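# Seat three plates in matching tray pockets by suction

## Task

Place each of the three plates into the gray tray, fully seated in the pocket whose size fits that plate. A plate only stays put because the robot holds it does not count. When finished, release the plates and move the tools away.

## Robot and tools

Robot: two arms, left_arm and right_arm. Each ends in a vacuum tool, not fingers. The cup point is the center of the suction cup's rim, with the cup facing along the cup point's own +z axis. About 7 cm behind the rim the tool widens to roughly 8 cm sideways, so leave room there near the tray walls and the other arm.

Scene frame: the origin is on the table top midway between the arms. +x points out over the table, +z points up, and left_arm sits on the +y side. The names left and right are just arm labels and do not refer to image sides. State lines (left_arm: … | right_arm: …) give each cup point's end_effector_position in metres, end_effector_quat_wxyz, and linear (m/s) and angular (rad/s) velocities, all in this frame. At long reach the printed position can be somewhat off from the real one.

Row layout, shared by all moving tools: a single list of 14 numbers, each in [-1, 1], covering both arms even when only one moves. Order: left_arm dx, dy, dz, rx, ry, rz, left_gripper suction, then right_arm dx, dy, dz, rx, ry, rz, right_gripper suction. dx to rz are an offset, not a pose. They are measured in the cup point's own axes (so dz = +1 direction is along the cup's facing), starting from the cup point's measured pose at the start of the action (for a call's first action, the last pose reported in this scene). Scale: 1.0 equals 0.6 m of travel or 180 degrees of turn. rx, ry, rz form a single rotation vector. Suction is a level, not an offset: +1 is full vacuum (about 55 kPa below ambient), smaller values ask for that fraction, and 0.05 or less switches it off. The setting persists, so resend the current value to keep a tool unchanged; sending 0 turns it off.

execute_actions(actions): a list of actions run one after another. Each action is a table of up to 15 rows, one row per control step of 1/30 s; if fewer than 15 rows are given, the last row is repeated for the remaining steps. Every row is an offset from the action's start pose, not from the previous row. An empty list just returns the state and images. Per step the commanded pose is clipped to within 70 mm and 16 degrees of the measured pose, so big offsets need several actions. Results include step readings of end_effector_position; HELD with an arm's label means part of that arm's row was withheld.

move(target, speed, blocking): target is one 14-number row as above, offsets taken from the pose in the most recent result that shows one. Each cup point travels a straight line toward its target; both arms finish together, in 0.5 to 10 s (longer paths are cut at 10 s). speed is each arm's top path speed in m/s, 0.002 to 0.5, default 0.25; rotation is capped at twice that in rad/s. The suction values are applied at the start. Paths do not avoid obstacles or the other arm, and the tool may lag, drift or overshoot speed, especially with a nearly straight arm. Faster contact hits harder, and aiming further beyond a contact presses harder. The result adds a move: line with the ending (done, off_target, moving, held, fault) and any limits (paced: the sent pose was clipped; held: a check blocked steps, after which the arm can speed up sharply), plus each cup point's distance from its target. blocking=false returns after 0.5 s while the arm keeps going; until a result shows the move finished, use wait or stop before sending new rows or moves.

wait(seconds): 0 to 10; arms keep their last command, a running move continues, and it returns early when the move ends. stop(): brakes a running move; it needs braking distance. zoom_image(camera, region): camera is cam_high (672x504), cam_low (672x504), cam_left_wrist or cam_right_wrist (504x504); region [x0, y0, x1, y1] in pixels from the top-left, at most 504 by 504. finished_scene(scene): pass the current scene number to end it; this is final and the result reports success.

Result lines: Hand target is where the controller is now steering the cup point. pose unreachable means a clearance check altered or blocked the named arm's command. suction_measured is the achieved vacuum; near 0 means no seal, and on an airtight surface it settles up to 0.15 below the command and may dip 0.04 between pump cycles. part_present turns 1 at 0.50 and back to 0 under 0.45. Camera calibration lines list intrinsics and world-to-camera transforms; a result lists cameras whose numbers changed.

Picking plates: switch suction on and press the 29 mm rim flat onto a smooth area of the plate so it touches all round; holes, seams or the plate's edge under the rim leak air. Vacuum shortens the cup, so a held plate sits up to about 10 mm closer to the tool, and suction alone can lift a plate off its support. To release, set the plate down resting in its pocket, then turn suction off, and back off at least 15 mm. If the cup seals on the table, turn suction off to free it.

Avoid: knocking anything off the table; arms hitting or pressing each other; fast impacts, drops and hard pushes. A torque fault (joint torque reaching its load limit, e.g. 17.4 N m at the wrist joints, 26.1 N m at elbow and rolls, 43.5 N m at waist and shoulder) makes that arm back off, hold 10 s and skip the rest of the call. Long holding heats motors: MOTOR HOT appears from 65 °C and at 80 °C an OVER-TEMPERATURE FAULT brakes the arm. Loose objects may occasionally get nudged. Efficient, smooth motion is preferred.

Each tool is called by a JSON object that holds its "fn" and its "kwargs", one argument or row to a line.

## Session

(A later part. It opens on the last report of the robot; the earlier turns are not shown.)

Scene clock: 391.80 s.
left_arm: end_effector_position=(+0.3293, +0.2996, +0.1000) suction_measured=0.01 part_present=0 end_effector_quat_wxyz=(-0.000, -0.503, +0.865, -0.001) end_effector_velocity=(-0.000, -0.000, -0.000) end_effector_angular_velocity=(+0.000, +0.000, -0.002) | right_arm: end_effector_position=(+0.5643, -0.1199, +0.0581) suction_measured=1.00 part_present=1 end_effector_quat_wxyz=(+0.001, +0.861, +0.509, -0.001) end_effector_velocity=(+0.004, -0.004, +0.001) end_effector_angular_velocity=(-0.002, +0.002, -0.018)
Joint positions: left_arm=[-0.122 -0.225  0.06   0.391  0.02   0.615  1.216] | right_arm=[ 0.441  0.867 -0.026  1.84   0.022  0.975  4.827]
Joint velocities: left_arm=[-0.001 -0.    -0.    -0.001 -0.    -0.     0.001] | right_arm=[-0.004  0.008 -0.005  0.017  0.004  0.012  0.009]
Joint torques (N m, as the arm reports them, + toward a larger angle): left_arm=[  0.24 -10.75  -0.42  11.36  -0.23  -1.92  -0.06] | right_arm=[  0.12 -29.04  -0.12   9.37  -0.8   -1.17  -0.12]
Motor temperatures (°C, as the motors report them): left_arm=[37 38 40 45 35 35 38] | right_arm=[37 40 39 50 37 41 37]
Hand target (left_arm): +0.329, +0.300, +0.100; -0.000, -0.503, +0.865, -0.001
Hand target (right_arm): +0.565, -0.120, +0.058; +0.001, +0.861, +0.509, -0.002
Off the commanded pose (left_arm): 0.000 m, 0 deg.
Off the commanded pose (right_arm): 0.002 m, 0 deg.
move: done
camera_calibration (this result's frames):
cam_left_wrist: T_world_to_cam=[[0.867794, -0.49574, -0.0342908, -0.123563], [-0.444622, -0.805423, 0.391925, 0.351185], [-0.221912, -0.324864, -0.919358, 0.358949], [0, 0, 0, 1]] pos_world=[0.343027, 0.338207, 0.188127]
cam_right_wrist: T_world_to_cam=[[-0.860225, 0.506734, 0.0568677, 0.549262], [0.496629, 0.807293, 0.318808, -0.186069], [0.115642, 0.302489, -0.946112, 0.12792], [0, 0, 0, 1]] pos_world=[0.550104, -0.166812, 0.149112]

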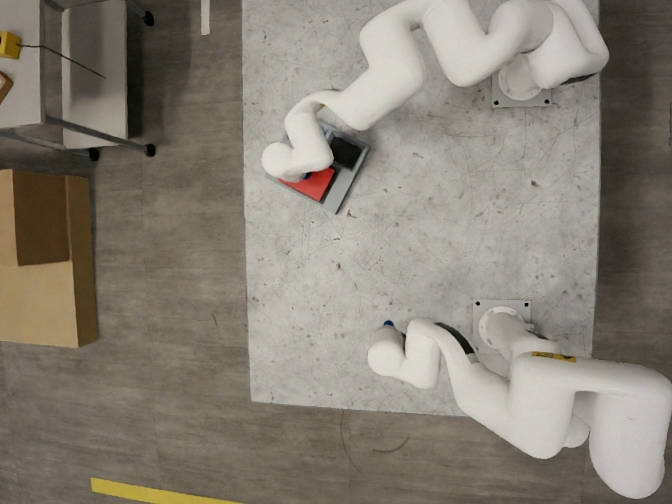

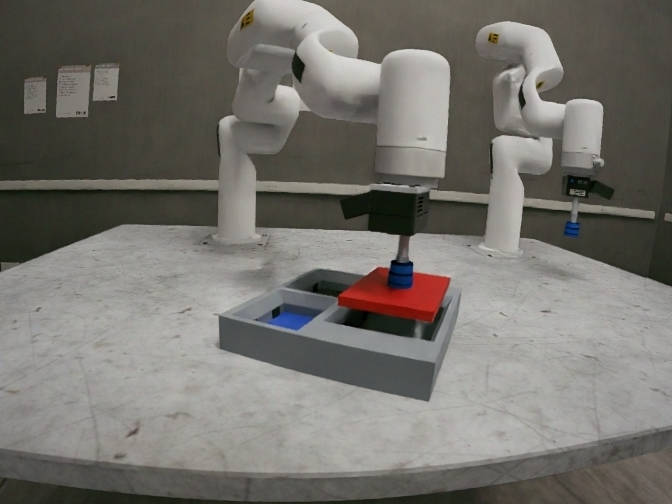

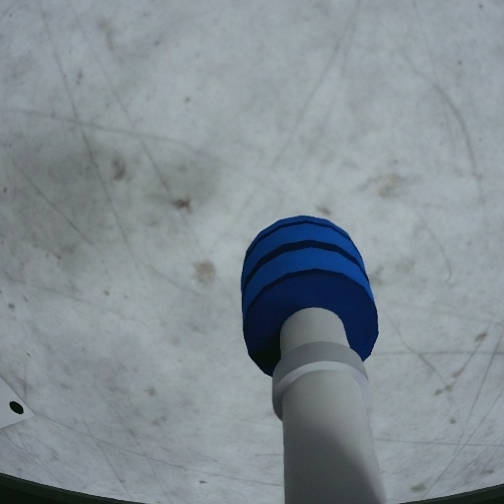

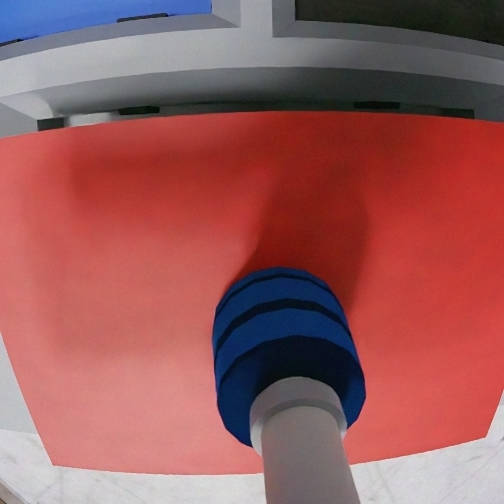

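{"fn": "wait", "kwargs": {
  "seconds": 0
}}

{"fn": "zoom_image", "kwargs": {
  "camera": "cam_right_wrist",
  "region": [0, 60, 200, 160]
}}

{"fn": "zoom_image", "kwargs": {
  "camera": "cam_right_wrist",
  "region": [304, 60, 504, 160]
}}

Scene clock: 396.53 s.
left_arm: end_effector_position=(+0.3293, +0.2996, +0.1000) suction_measured=0.01 part_present=0 end_effector_quat_wxyz=(-0.000, -0.503, +0.865, -0.001) end_effector_velocity=(+0.000, -0.000, +0.000) end_effector_angular_velocity=(+0.000, -0.001, +0.000) | right_arm: end_effector_position=(+0.5646, -0.1204, +0.0581) suction_measured=1.00 part_present=1 end_effector_quat_wxyz=(+0.001, +0.861, +0.509, -0.002) end_effector_velocity=(+0.000, -0.001, +0.001) end_effector_angular_velocity=(-0.001, -0.001, -0.001)
Joint positions: left_arm=[-0.122 -0.225  0.06   0.391  0.02   0.615  1.216] | right_arm=[ 0.44   0.868 -0.026  1.841  0.022  0.976  4.828]
Joint velocities: left_arm=[-0.    -0.    -0.     0.     0.     0.    -0.001] | right_arm=[-0.    -0.001 -0.001 -0.    -0.001  0.     0.001]
Joint torques (N m, as the arm reports them, + toward a larger angle): left_arm=[  0.88 -10.49  -0.85  11.27  -0.14  -1.84  -0.07] | right_arm=[ -0.34 -29.34  -0.11   9.56  -1.02  -1.12  -0.24]
Motor temperatures (°C, as the motors report them): left_arm=[37 38 40 45 35 35 38] | right_arm=[37 40 39 51 37 41 37]
Hand target (left_arm): +0.329, +0.300, +0.100; -0.000, -0.503, +0.865, -0.001
Hand target (right_arm): +0.565, -0.120, +0.058; +0.001, +0.861, +0.509, -0.002
Off the commanded pose (left_arm): 0.000 m, 0 deg.
Off the commanded pose (right_arm): 0.001 m, 0 deg.
camera_calibration (this result's frames):
cam_left_wrist: T_world_to_cam=[[0.867794, -0.49574, -0.0342905, -0.123563], [-0.444623, -0.805422, 0.391925, 0.351185], [-0.221911, -0.324864, -0.919358, 0.358949], [0, 0, 0, 1]] pos_world=[0.343027, 0.338207, 0.188127]
cam_right_wrist: T_world_to_cam=[[-0.859338, 0.508238, 0.0568601, 0.5495], [0.498098, 0.806582, 0.318312, -0.186734], [0.115916, 0.30186, -0.946279, 0.12773], [0, 0, 0, 1]] pos_world=[0.550412, -0.167217, 0.149063]

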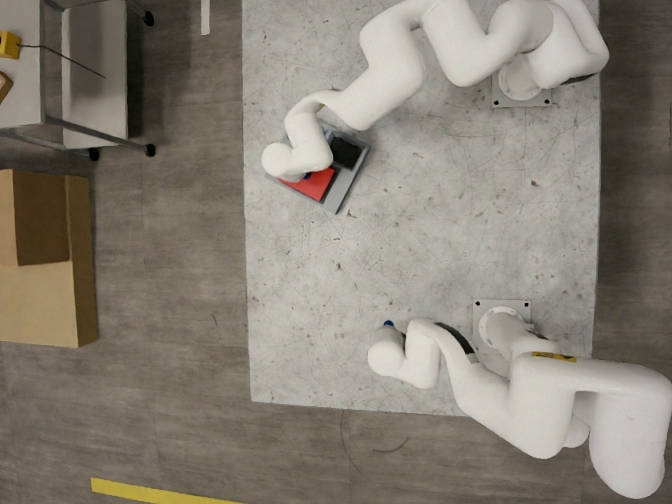

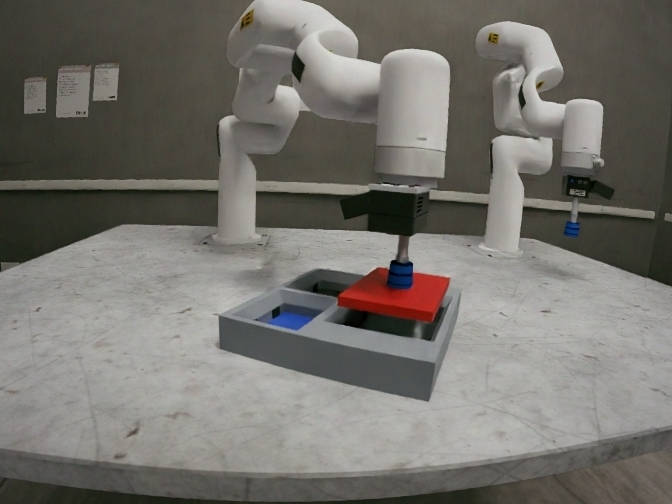

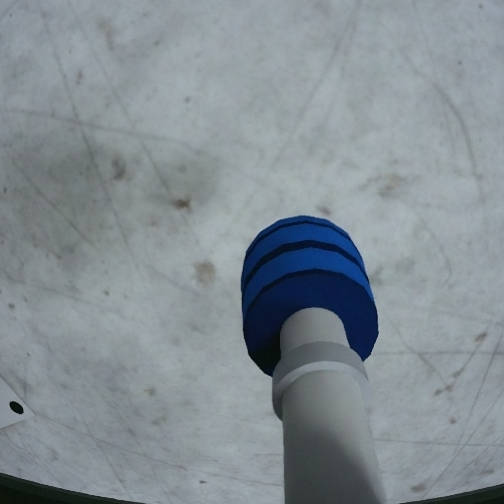

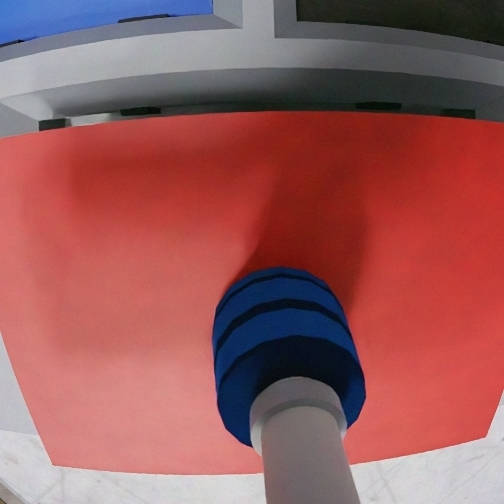

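Region (0, 60, 200, 160) of cam_right_wrist's 504x504 image, scaled by 2.520, with more detail than that image has.

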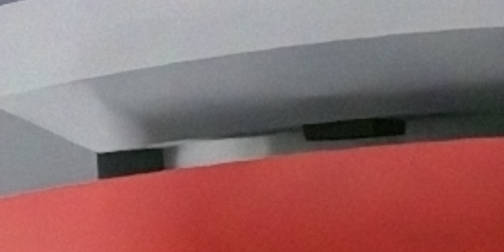

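Region (304, 60, 504, 160) of cam_right_wrist's 504x504 image, scaled by 2.520, with more detail than that image has.

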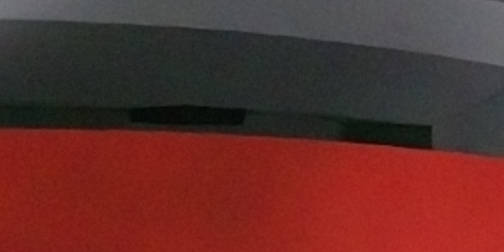

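{"fn": "move", "kwargs": {
  "target": [0, 0, 0, 0, 0, 0, 0, -0.0040, -0.0013, 0.0400, 0, 0, 0, 1],
  "speed": 0.05
}}

Scene clock: 426.63 s.
left_arm: end_effector_position=(+0.3293, +0.2996, +0.1000) suction_measured=0.01 part_present=0 end_effector_quat_wxyz=(-0.000, -0.503, +0.865, -0.001) end_effector_velocity=(+0.000, +0.000, +0.000) end_effector_angular_velocity=(-0.000, -0.001, +0.001) | right_arm: end_effector_position=(+0.5630, -0.1221, +0.0345) suction_measured=1.00 part_present=1 end_effector_quat_wxyz=(+0.001, +0.861, +0.509, -0.001) end_effector_velocity=(+0.001, +0.000, +0.000) end_effector_angular_velocity=(+0.002, -0.003, -0.001)
Joint positions: left_arm=[-0.122 -0.225  0.06   0.391  0.02   0.615  1.216] | right_arm=[ 0.439  0.898 -0.026  1.822  0.023  0.927  4.826]
Joint velocities: left_arm=[ 0.001  0.     0.     0.    -0.    -0.001 -0.001] | right_arm=[-0.     0.     0.     0.     0.001 -0.004  0.   ]
Joint torques (N m, as the arm reports them, + toward a larger angle): left_arm=[  0.04 -10.85  -0.52  11.37  -0.33  -1.84   0.03] | right_arm=[ -0.52 -29.55  -0.37   9.6   -0.79  -1.15  -0.02]
Motor temperatures (°C, as the motors report them): left_arm=[37 38 40 45 35 35 38] | right_arm=[37 41 39 52 37 41 37]
Hand target (left_arm): +0.329, +0.300, +0.100; -0.000, -0.503, +0.865, -0.001
Hand target (right_arm): +0.563, -0.122, +0.034; +0.001, +0.861, +0.509, -0.002
Off the commanded pose (left_arm): 0.000 m, 0 deg.
Off the commanded pose (right_arm): 0.001 m, 0 deg.
move: done
camera_calibration (this result's frames):
cam_left_wrist: T_world_to_cam=[[0.867794, -0.49574, -0.0342906, -0.123563], [-0.444623, -0.805422, 0.391925, 0.351185], [-0.221911, -0.324864, -0.919358, 0.358949], [0, 0, 0, 1]] pos_world=[0.343027, 0.338207, 0.188127]
cam_right_wrist: T_world_to_cam=[[-0.859383, 0.508203, 0.0564747, 0.550304], [0.497902, 0.806546, 0.318713, -0.176956], [0.116422, 0.302016, -0.946167, 0.105903], [0, 0, 0, 1]] pos_world=[0.548699, -0.168928, 0.125521]

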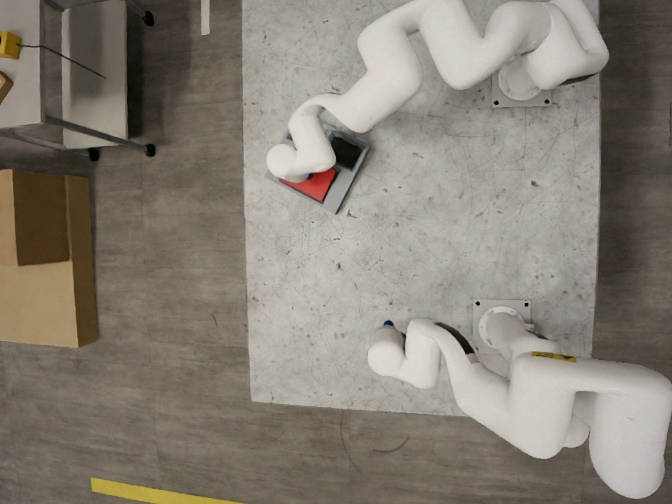

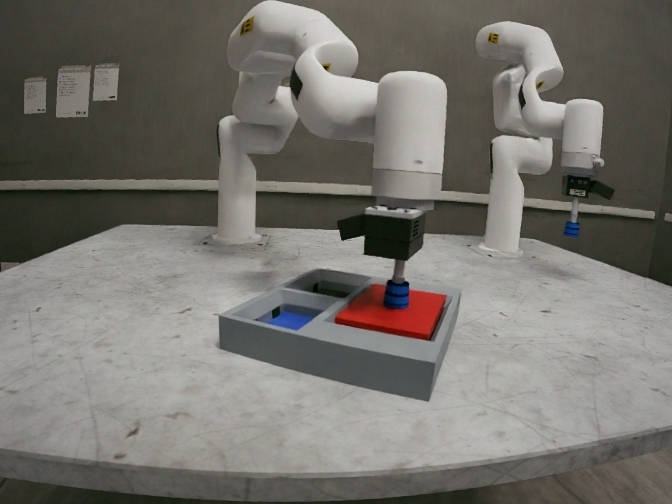

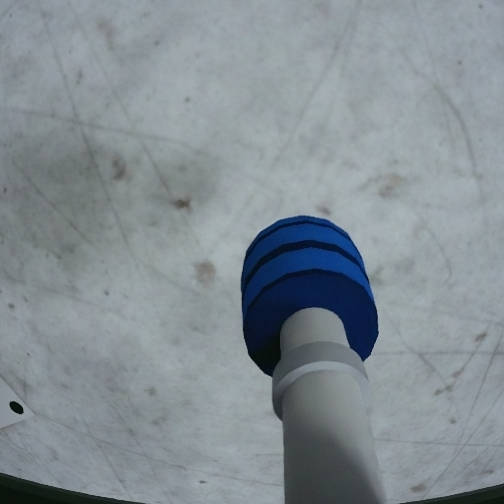

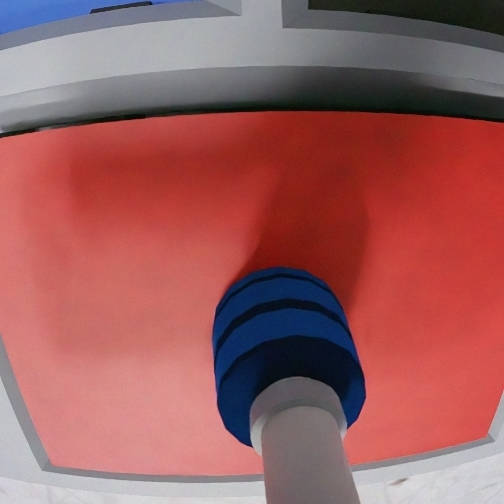

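{"fn": "zoom_image", "kwargs": {
  "camera": "cam_right_wrist",
  "region": [0, 380, 140, 500]
}}

{"fn": "zoom_image", "kwargs": {
  "camera": "cam_right_wrist",
  "region": [364, 370, 504, 490]
}}

{"fn": "zoom_image", "kwargs": {
  "camera": "cam_right_wrist",
  "region": [0, 80, 504, 150]
}}

Region (0, 380, 140, 500) of cam_right_wrist's 504x504 image, scaled by 3.600, with more detail than that image has; it fills the top 432 rows of this view, and the rest is white.

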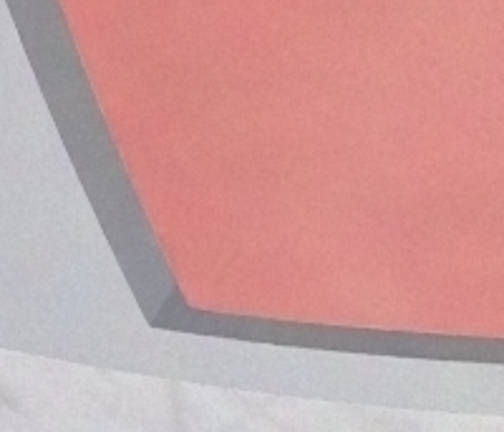

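Region (364, 370, 504, 490) of cam_right_wrist's 504x504 image, scaled by 3.600, with more detail than that image has; it fills the top 432 rows of this view, and the rest is white.

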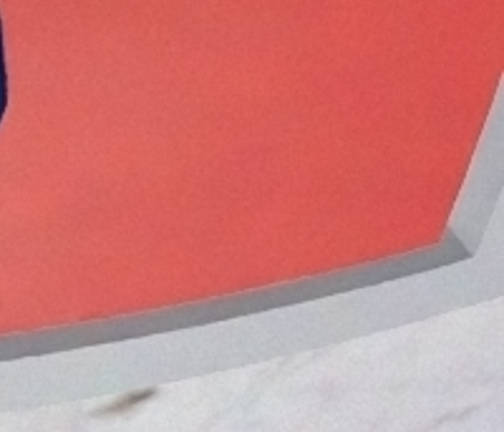

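Region (0, 80, 504, 150) of cam_right_wrist's 504x504 image, scaled by 1.000; it fills the top 70 rows of this view, and the rest is white.

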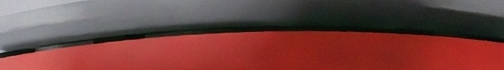

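{"fn": "move", "kwargs": {
  "target": [0, 0, 0, 0, 0, 0, 0, 0, 0, 0.0465, 0, 0, 0, 1],
  "speed": 0.03
}}

Scene clock: 435.83 s.
left_arm: end_effector_position=(+0.3293, +0.2996, +0.1000) suction_measured=0.01 part_present=0 end_effector_quat_wxyz=(-0.000, -0.503, +0.865, -0.001) end_effector_velocity=(+0.000, -0.000, +0.000) end_effector_angular_velocity=(+0.000, -0.001, -0.002) | right_arm: end_effector_position=(+0.5630, -0.1222, +0.0069) suction_measured=1.00 part_present=1 end_effector_quat_wxyz=(+0.001, +0.861, +0.509, -0.001) end_effector_velocity=(+0.000, -0.000, -0.001) end_effector_angular_velocity=(-0.000, -0.000, +0.001)
Joint positions: left_arm=[-0.122 -0.225  0.06   0.391  0.02   0.615  1.216] | right_arm=[ 0.438  0.948 -0.025  1.828  0.024  0.882  4.826]
Joint velocities: left_arm=[-0.    -0.     0.     0.001  0.     0.     0.001] | right_arm=[ 0.     0.003 -0.     0.001 -0.    -0.002 -0.001]
Joint torques (N m, as the arm reports them, + toward a larger angle): left_arm=[  0.1  -10.36  -0.84  11.22  -0.07  -1.87   0.14] | right_arm=[  0.13 -27.3    0.53   9.01  -0.69  -2.11  -0.06]
Motor temperatures (°C, as the motors report them): left_arm=[37 38 40 45 35 35 38] | right_arm=[37 41 39 52 37 41 37]
Hand target (left_arm): +0.329, +0.300, +0.100; -0.000, -0.503, +0.865, -0.001
Hand target (right_arm): +0.563, -0.122, +0.007; +0.001, +0.861, +0.509, -0.001
Off the commanded pose (left_arm): 0.000 m, 0 deg.
Off the commanded pose (right_arm): 0.000 m, 0 deg.
move: done
camera_calibration (this result's frames):
cam_left_wrist: T_world_to_cam=[[0.867794, -0.49574, -0.0342906, -0.123563], [-0.444623, -0.805422, 0.391925, 0.351185], [-0.221911, -0.324864, -0.919358, 0.358949], [0, 0, 0, 1]] pos_world=[0.343027, 0.338207, 0.188127]
cam_right_wrist: T_world_to_cam=[[-0.859345, 0.508288, 0.0562879, 0.551995], [0.497941, 0.80657, 0.318592, -0.168058], [0.116537, 0.301809, -0.946219, 0.0797046], [0, 0, 0, 1]] pos_world=[0.548749, -0.169077, 0.0978895]

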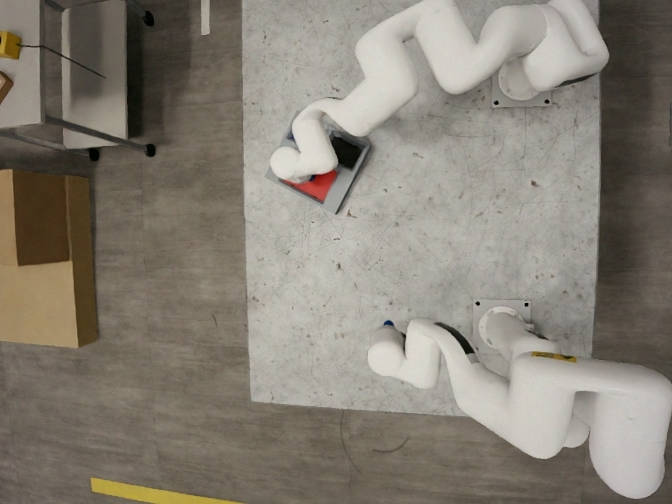

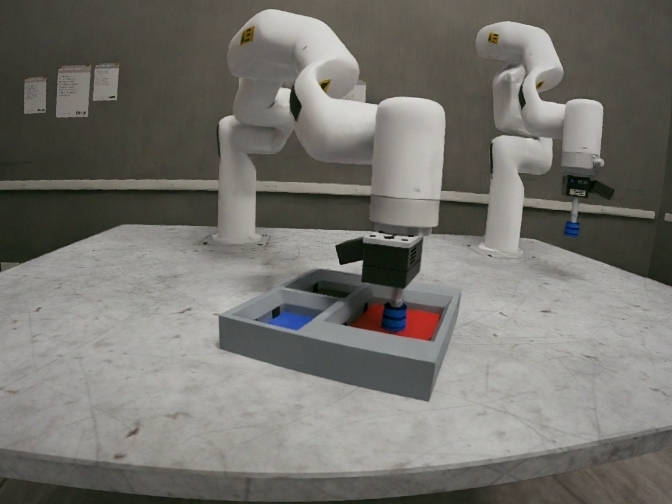

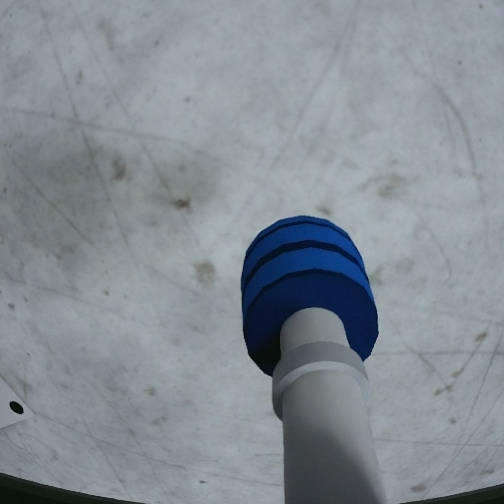

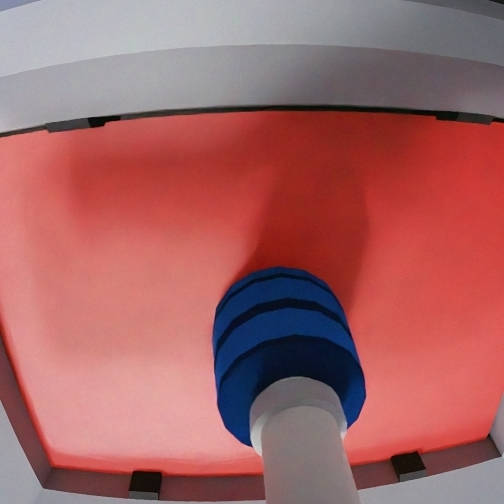

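{"fn": "move", "kwargs": {
  "target": [0, 0, 0, 0, 0, 0, 0, 0, 0, 0.0055, 0, 0, 0, 1],
  "speed": 0.01
}}

Scene clock: 438.90 s.
left_arm: end_effector_position=(+0.3293, +0.2996, +0.1000) suction_measured=0.01 part_present=0 end_effector_quat_wxyz=(-0.000, -0.503, +0.865, -0.001) end_effector_velocity=(+0.000, -0.000, +0.000) end_effector_angular_velocity=(+0.000, -0.000, -0.001) | right_arm: end_effector_position=(+0.5637, -0.1218, +0.0049) suction_measured=1.00 part_present=1 end_effector_quat_wxyz=(+0.001, +0.861, +0.509, -0.000) end_effector_velocity=(+0.001, +0.000, -0.000) end_effector_angular_velocity=(+0.001, -0.003, +0.001)
Joint positions: left_arm=[-0.122 -0.225  0.06   0.391  0.02   0.615  1.216] | right_arm=[ 0.438  0.953 -0.025  1.83   0.024  0.877  4.826]
Joint velocities: left_arm=[-0.    -0.    -0.     0.     0.001  0.    -0.   ] | right_arm=[-0.     0.001  0.     0.001 -0.    -0.003 -0.001]
Joint torques (N m, as the arm reports them, + toward a larger angle): left_arm=[  0.74 -10.44  -0.66  11.56   0.03  -1.92  -0.06] | right_arm=[  0.24 -22.55   0.93   7.75  -0.75  -3.25  -0.22]
Motor temperatures (°C, as the motors report them): left_arm=[37 38 40 45 35 35 38] | right_arm=[37 41 39 52 37 41 37]
Hand target (left_arm): +0.329, +0.300, +0.100; -0.000, -0.503, +0.865, -0.001
Hand target (right_arm): +0.563, -0.122, +0.004; +0.001, +0.861, +0.509, -0.001
Off the commanded pose (left_arm): 0.000 m, 0 deg.
Off the commanded pose (right_arm): 0.002 m, 0 deg.
move: done
camera_calibration (this result's frames):
cam_left_wrist: T_world_to_cam=[[0.867794, -0.49574, -0.0342906, -0.123563], [-0.444623, -0.805422, 0.391925, 0.351185], [-0.221911, -0.324864, -0.919358, 0.358949], [0, 0, 0, 1]] pos_world=[0.343027, 0.338207, 0.188127]
cam_right_wrist: T_world_to_cam=[[-0.859564, 0.508063, 0.0549687, 0.552534], [0.497086, 0.806307, 0.320583, -0.167711], [0.118555, 0.302886, -0.945624, 0.0766432], [0, 0, 0, 1]] pos_world=[0.549219, -0.16871, 0.0958688]

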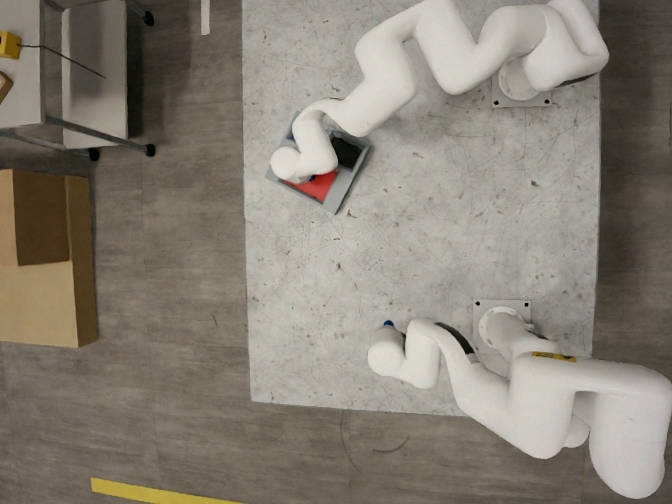

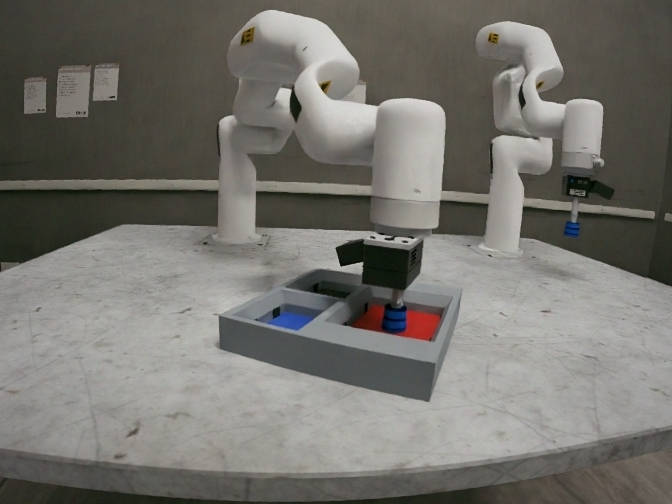

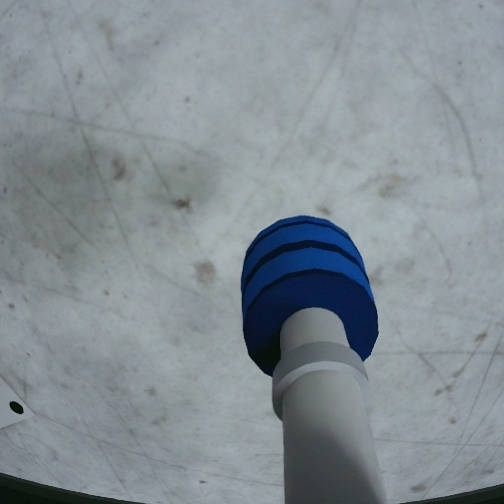

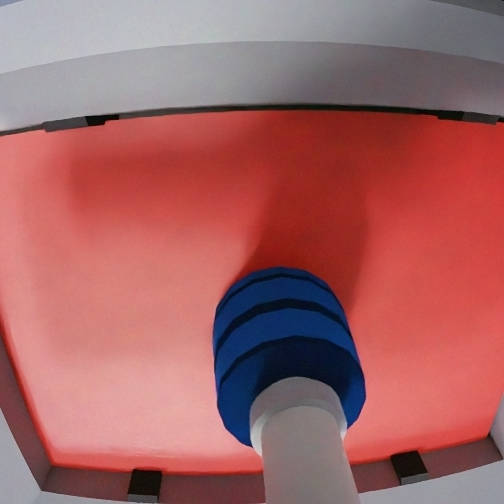

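Bottomed out. Release suction while holding light pressure.

{"fn": "execute_actions", "kwargs": {
  "actions": [
    [[0, 0, 0, 0, 0, 0, 0, 0, 0, 0.0005, 0, 0, 0, 0]]
  ]
}}

{"fn": "move", "kwargs": {
  "target": [0, 0, 0, 0, 0, 0, 0, 0, 0, -0.1100, 0, 0, 0, 0],
  "speed": 0.15
}}

Scene clock: 442.60 s.
left_arm: end_effector_position=(+0.3293, +0.2996, +0.1000) suction_measured=0.01 part_present=0 end_effector_quat_wxyz=(-0.000, -0.503, +0.865, -0.001) end_effector_velocity=(-0.001, -0.000, -0.001) end_effector_angular_velocity=(+0.000, +0.002, -0.001) | right_arm: end_effector_position=(+0.5634, -0.1220, +0.0042) suction_measured=0.00 part_present=0 end_effector_quat_wxyz=(+0.001, +0.861, +0.509, -0.001) end_effector_velocity=(+0.000, -0.001, +0.000) end_effector_angular_velocity=(-0.002, -0.001, +0.000)
Joint positions: left_arm=[-0.122 -0.225  0.06   0.391  0.02   0.615  1.216] | right_arm=[ 0.438  0.954 -0.025  1.83   0.024  0.877  4.826]
Joint velocities: left_arm=[-0.001  0.001  0.    -0.001  0.     0.    -0.   ] | right_arm=[ 0.     0.    -0.001  0.    -0.001 -0.     0.   ]
Joint torques (N m, as the arm reports them, + toward a larger angle): left_arm=[ 0.75 -9.7  -0.61 11.5  -0.09 -1.94  0.09] | right_arm=[ -0.14 -14.13   0.31   5.08  -0.53  -2.7   -0.05]
Motor temperatures (°C, as the motors report them): left_arm=[37 38 40 45 35 35 38] | right_arm=[37 41 39 51 37 42 37]
Hand target (left_arm): +0.329, +0.300, +0.100; -0.000, -0.503, +0.865, -0.001
Hand target (right_arm): +0.564, -0.122, +0.005; +0.001, +0.861, +0.509, -0.000
Off the commanded pose (left_arm): 0.000 m, 0 deg.
Off the commanded pose (right_arm): 0.001 m, 0 deg.
Step readings (end_effector_position):
0: left_arm (+0.3293, +0.2996, +0.1000) | right_arm (+0.5631, -0.1222, +0.0038)
1: left_arm (+0.3293, +0.2996, +0.1000) | right_arm (+0.5632, -0.1221, +0.0039)
2: left_arm (+0.3293, +0.2996, +0.1000) | right_arm (+0.5632, -0.1221, +0.0041)
4: left_arm (+0.3293, +0.2996, +0.1000) | right_arm (+0.5632, -0.1221, +0.0041)
8: left_arm (+0.3293, +0.2996, +0.1000) | right_arm (+0.5633, -0.1221, +0.0042)
15: end_effector_position above
camera_calibration (this result's frames):
cam_left_wrist: T_world_to_cam=[[0.867794, -0.49574, -0.0342907, -0.123563], [-0.444623, -0.805422, 0.391925, 0.351185], [-0.221912, -0.324864, -0.919358, 0.358949], [0, 0, 0, 1]] pos_world=[0.343027, 0.338207, 0.188127]
cam_right_wrist: T_world_to_cam=[[-0.859442, 0.508196, 0.0556542, 0.552366], [0.497547, 0.806441, 0.319531, -0.167347], [0.117502, 0.302309, -0.94594, 0.0765943], [0, 0, 0, 1]] pos_world=[0.54899, -0.168909, 0.0951847]

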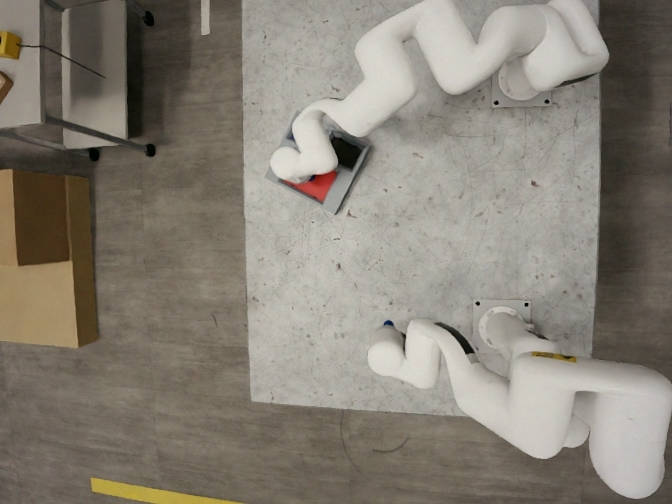

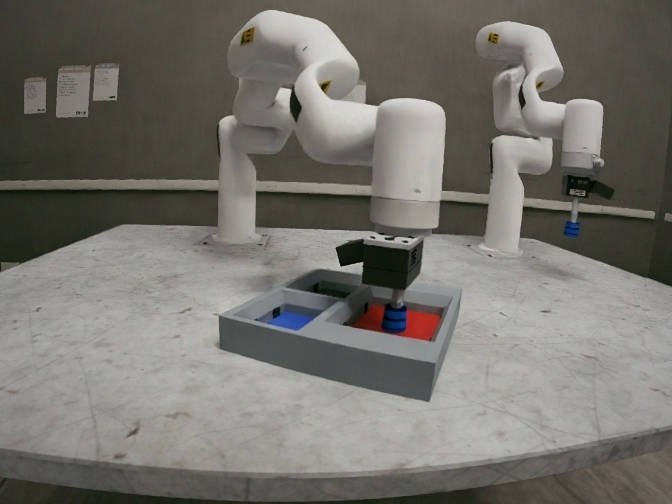

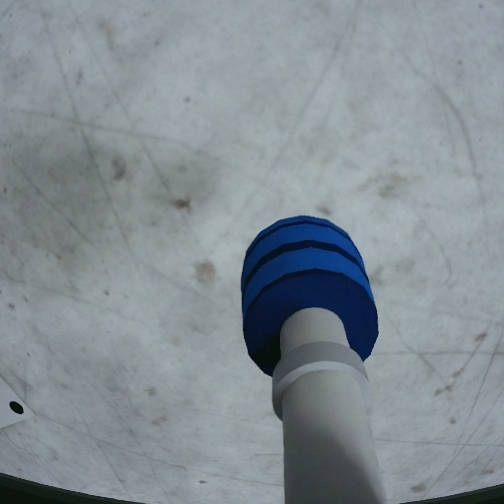

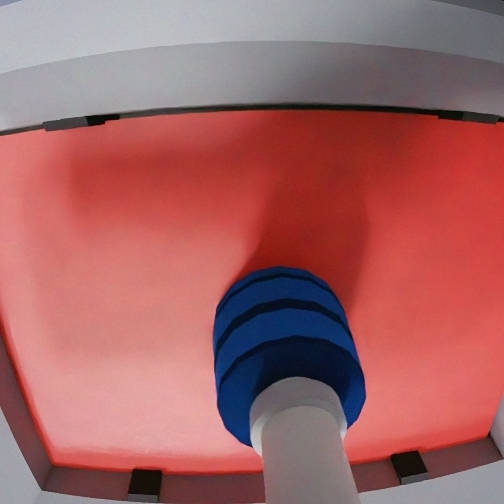

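Scene clock: 443.47 s.
left_arm: end_effector_position=(+0.3293, +0.2996, +0.1000) suction_measured=0.01 part_present=0 end_effector_quat_wxyz=(-0.000, -0.503, +0.865, -0.001) end_effector_velocity=(-0.000, +0.000, -0.000) end_effector_angular_velocity=(+0.000, +0.001, -0.002) | right_arm: end_effector_position=(+0.5629, -0.1221, +0.0691) suction_measured=0.00 part_present=0 end_effector_quat_wxyz=(+0.001, +0.861, +0.509, -0.001) end_effector_velocity=(+0.003, +0.001, +0.009) end_effector_angular_velocity=(+0.005, -0.010, -0.001)
Joint positions: left_arm=[-0.122 -0.225  0.06   0.391  0.02   0.615  1.216] | right_arm=[ 0.439  0.842 -0.027  1.828  0.022  0.989  4.827]
Joint velocities: left_arm=[ 0.     0.001 -0.    -0.     0.    -0.     0.002] | right_arm=[-0.    -0.01  -0.001  0.006  0.001  0.004  0.   ]
Joint torques (N m, as the arm reports them, + toward a larger angle): left_arm=[ -0.01 -10.27  -0.4   11.51  -0.2   -1.82  -0.01] | right_arm=[ -0.23 -27.59  -0.41   9.32  -0.89  -1.16  -0.2 ]
Motor temperatures (°C, as the motors report them): left_arm=[37 38 40 45 35 35 38] | right_arm=[37 41 39 51 37 42 37]
Hand target (left_arm): +0.329, +0.300, +0.100; -0.000, -0.503, +0.865, -0.001
Hand target (right_arm): +0.563, -0.122, +0.070; +0.001, +0.861, +0.509, -0.001
Off the commanded pose (left_arm): 0.000 m, 0 deg.
Off the commanded pose (right_arm): 0.001 m, 0 deg.
move: done
camera_calibration (this result's frames):
cam_left_wrist: T_world_to_cam=[[0.867794, -0.49574, -0.0342908, -0.123563], [-0.444623, -0.805422, 0.391925, 0.351185], [-0.221912, -0.324864, -0.919358, 0.358949], [0, 0, 0, 1]] pos_world=[0.343027, 0.338207, 0.188127]
cam_right_wrist: T_world_to_cam=[[-0.859298, 0.50831, 0.0568206, 0.54822], [0.498144, 0.806521, 0.318396, -0.188018], [0.116017, 0.301901, -0.946253, 0.138849], [0, 0, 0, 1]] pos_world=[0.548635, -0.168944, 0.1601]

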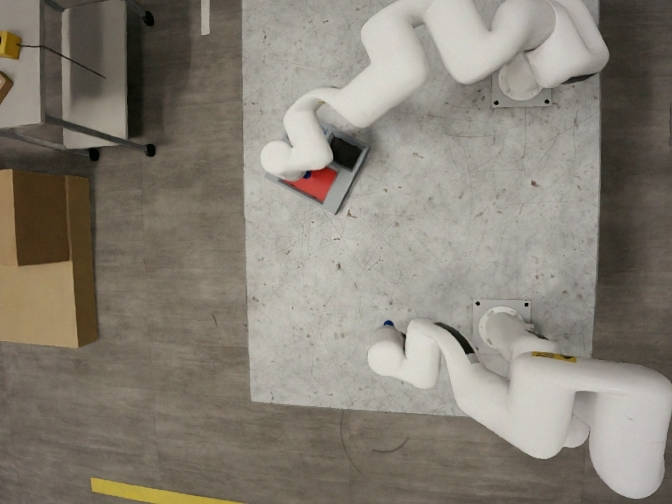

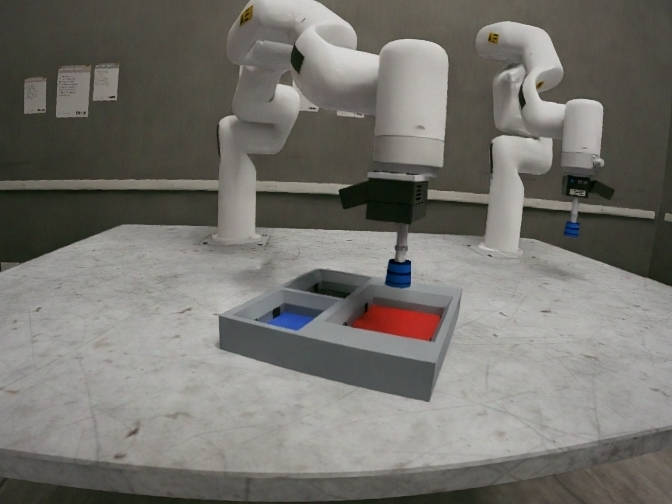

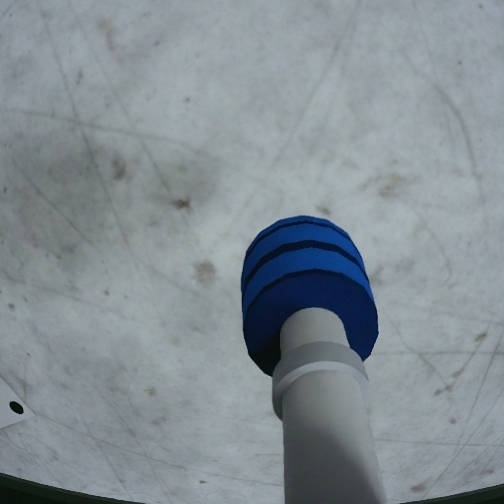

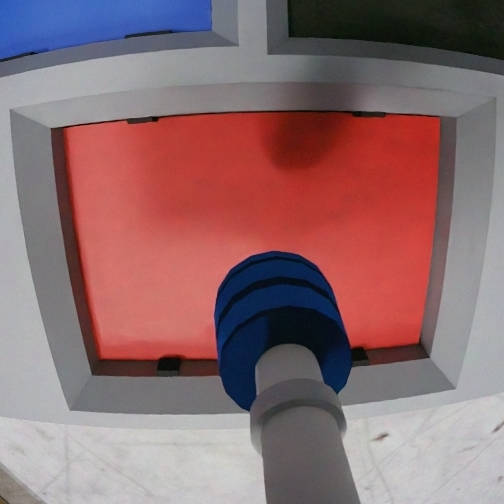

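{"fn": "move", "kwargs": {
  "target": [0, 0, 0, 0, 0, 0, 0, -0.4907, -0.1730, -0.0517, 0, 0, 0, 0],
  "speed": 0.35
}}

{"fn": "zoom_image", "kwargs": {
  "camera": "cam_low",
  "region": [210, 260, 470, 400]
}}

{"fn": "zoom_image", "kwargs": {
  "camera": "cam_high",
  "region": [255, 100, 385, 230]
}}

Scene clock: 450.93 s.
left_arm: end_effector_position=(+0.3293, +0.2996, +0.1000) suction_measured=0.01 part_present=0 end_effector_quat_wxyz=(-0.000, -0.503, +0.865, -0.001) end_effector_velocity=(-0.001, -0.000, -0.001) end_effector_angular_velocity=(+0.001, +0.002, -0.002) | right_arm: end_effector_position=(+0.3308, -0.3303, +0.1003) suction_measured=0.00 part_present=0 end_effector_quat_wxyz=(-0.000, +0.861, +0.508, -0.001) end_effector_velocity=(-0.002, -0.002, +0.001) end_effector_angular_velocity=(+0.000, -0.002, +0.001)
Joint positions: left_arm=[-0.122 -0.225  0.06   0.391  0.02   0.615  1.216] | right_arm=[ 0.296 -0.055 -0.144  0.571 -0.014  0.628  4.581]
Joint velocities: left_arm=[-0.001  0.001  0.    -0.001  0.001  0.    -0.   ] | right_arm=[-0.003 -0.01  -0.001 -0.008 -0.002 -0.    -0.002]
Joint torques (N m, as the arm reports them, + toward a larger angle): left_arm=[  0.27 -10.35  -0.37  11.24  -0.41  -1.79   0.02] | right_arm=[ -0.04 -11.73   0.68   8.    -0.71  -1.16  -0.35]
Motor temperatures (°C, as the motors report them): left_arm=[37 38 40 45 35 35 38] | right_arm=[37 41 39 51 37 42 37]
Hand target (left_arm): +0.329, +0.300, +0.100; -0.000, -0.503, +0.865, -0.001
Hand target (right_arm): +0.331, -0.331, +0.100; -0.000, +0.861, +0.508, -0.001
Off the commanded pose (left_arm): 0.000 m, 0 deg.
Off the commanded pose (right_arm): 0.001 m, 0 deg.
move: done
camera_calibration (this result's frames):
cam_left_wrist: T_world_to_cam=[[0.867794, -0.49574, -0.0342909, -0.123563], [-0.444623, -0.805422, 0.391925, 0.351185], [-0.221912, -0.324864, -0.919358, 0.358949], [0, 0, 0, 1]] pos_world=[0.343027, 0.338207, 0.188127]
cam_right_wrist: T_world_to_cam=[[-0.858886, 0.508787, 0.0587365, 0.452698], [0.499037, 0.805549, 0.319457, 0.08486], [0.115221, 0.303689, -0.945779, 0.258938], [0, 0, 0, 1]] pos_world=[0.316633, -0.377323, 0.191199]

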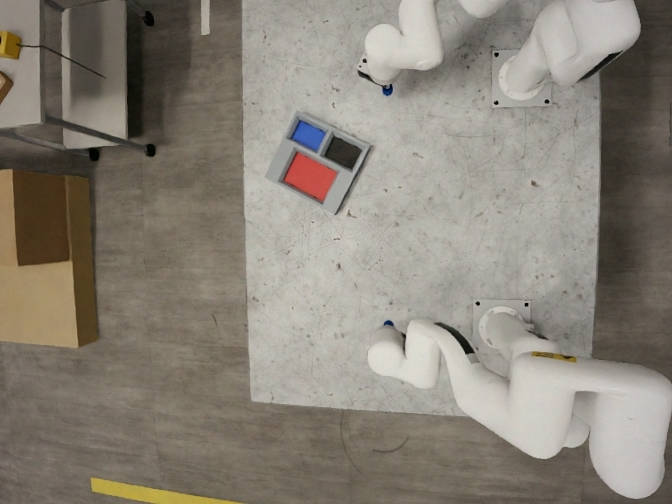

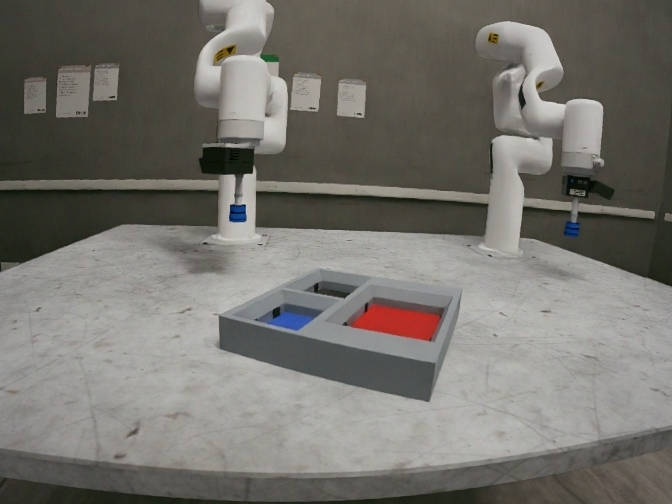

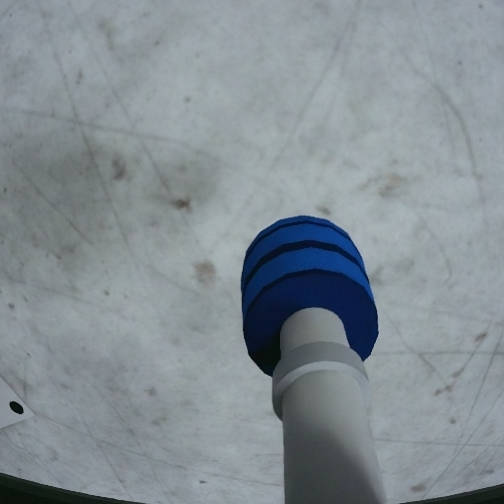

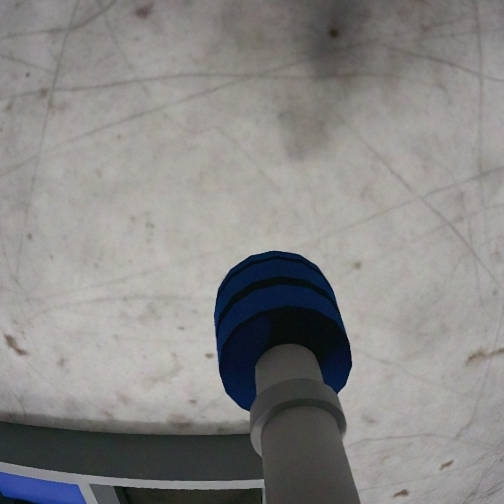

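Region (210, 260, 470, 400) of cam_low's 672x504 image, scaled by 1.938, with more detail than that image has; it fills the top 271 rows of this view, and the rest is white.

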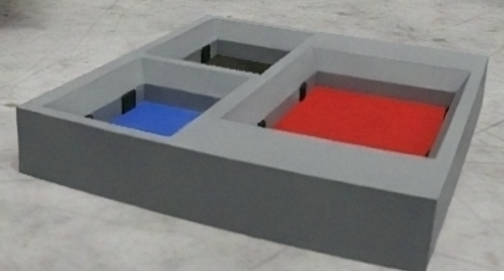

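Region (255, 100, 385, 230) of cam_high's 672x504 image, scaled by 3.877, with more detail than that image has.

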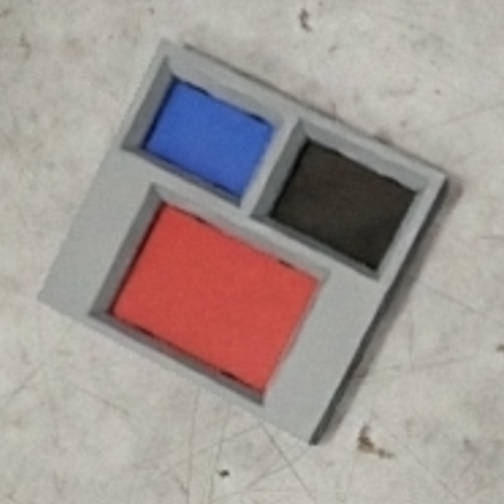

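{"fn": "finished_scene", "kwargs": {
  "scene": 1
}}

The scene is finished: the task was done.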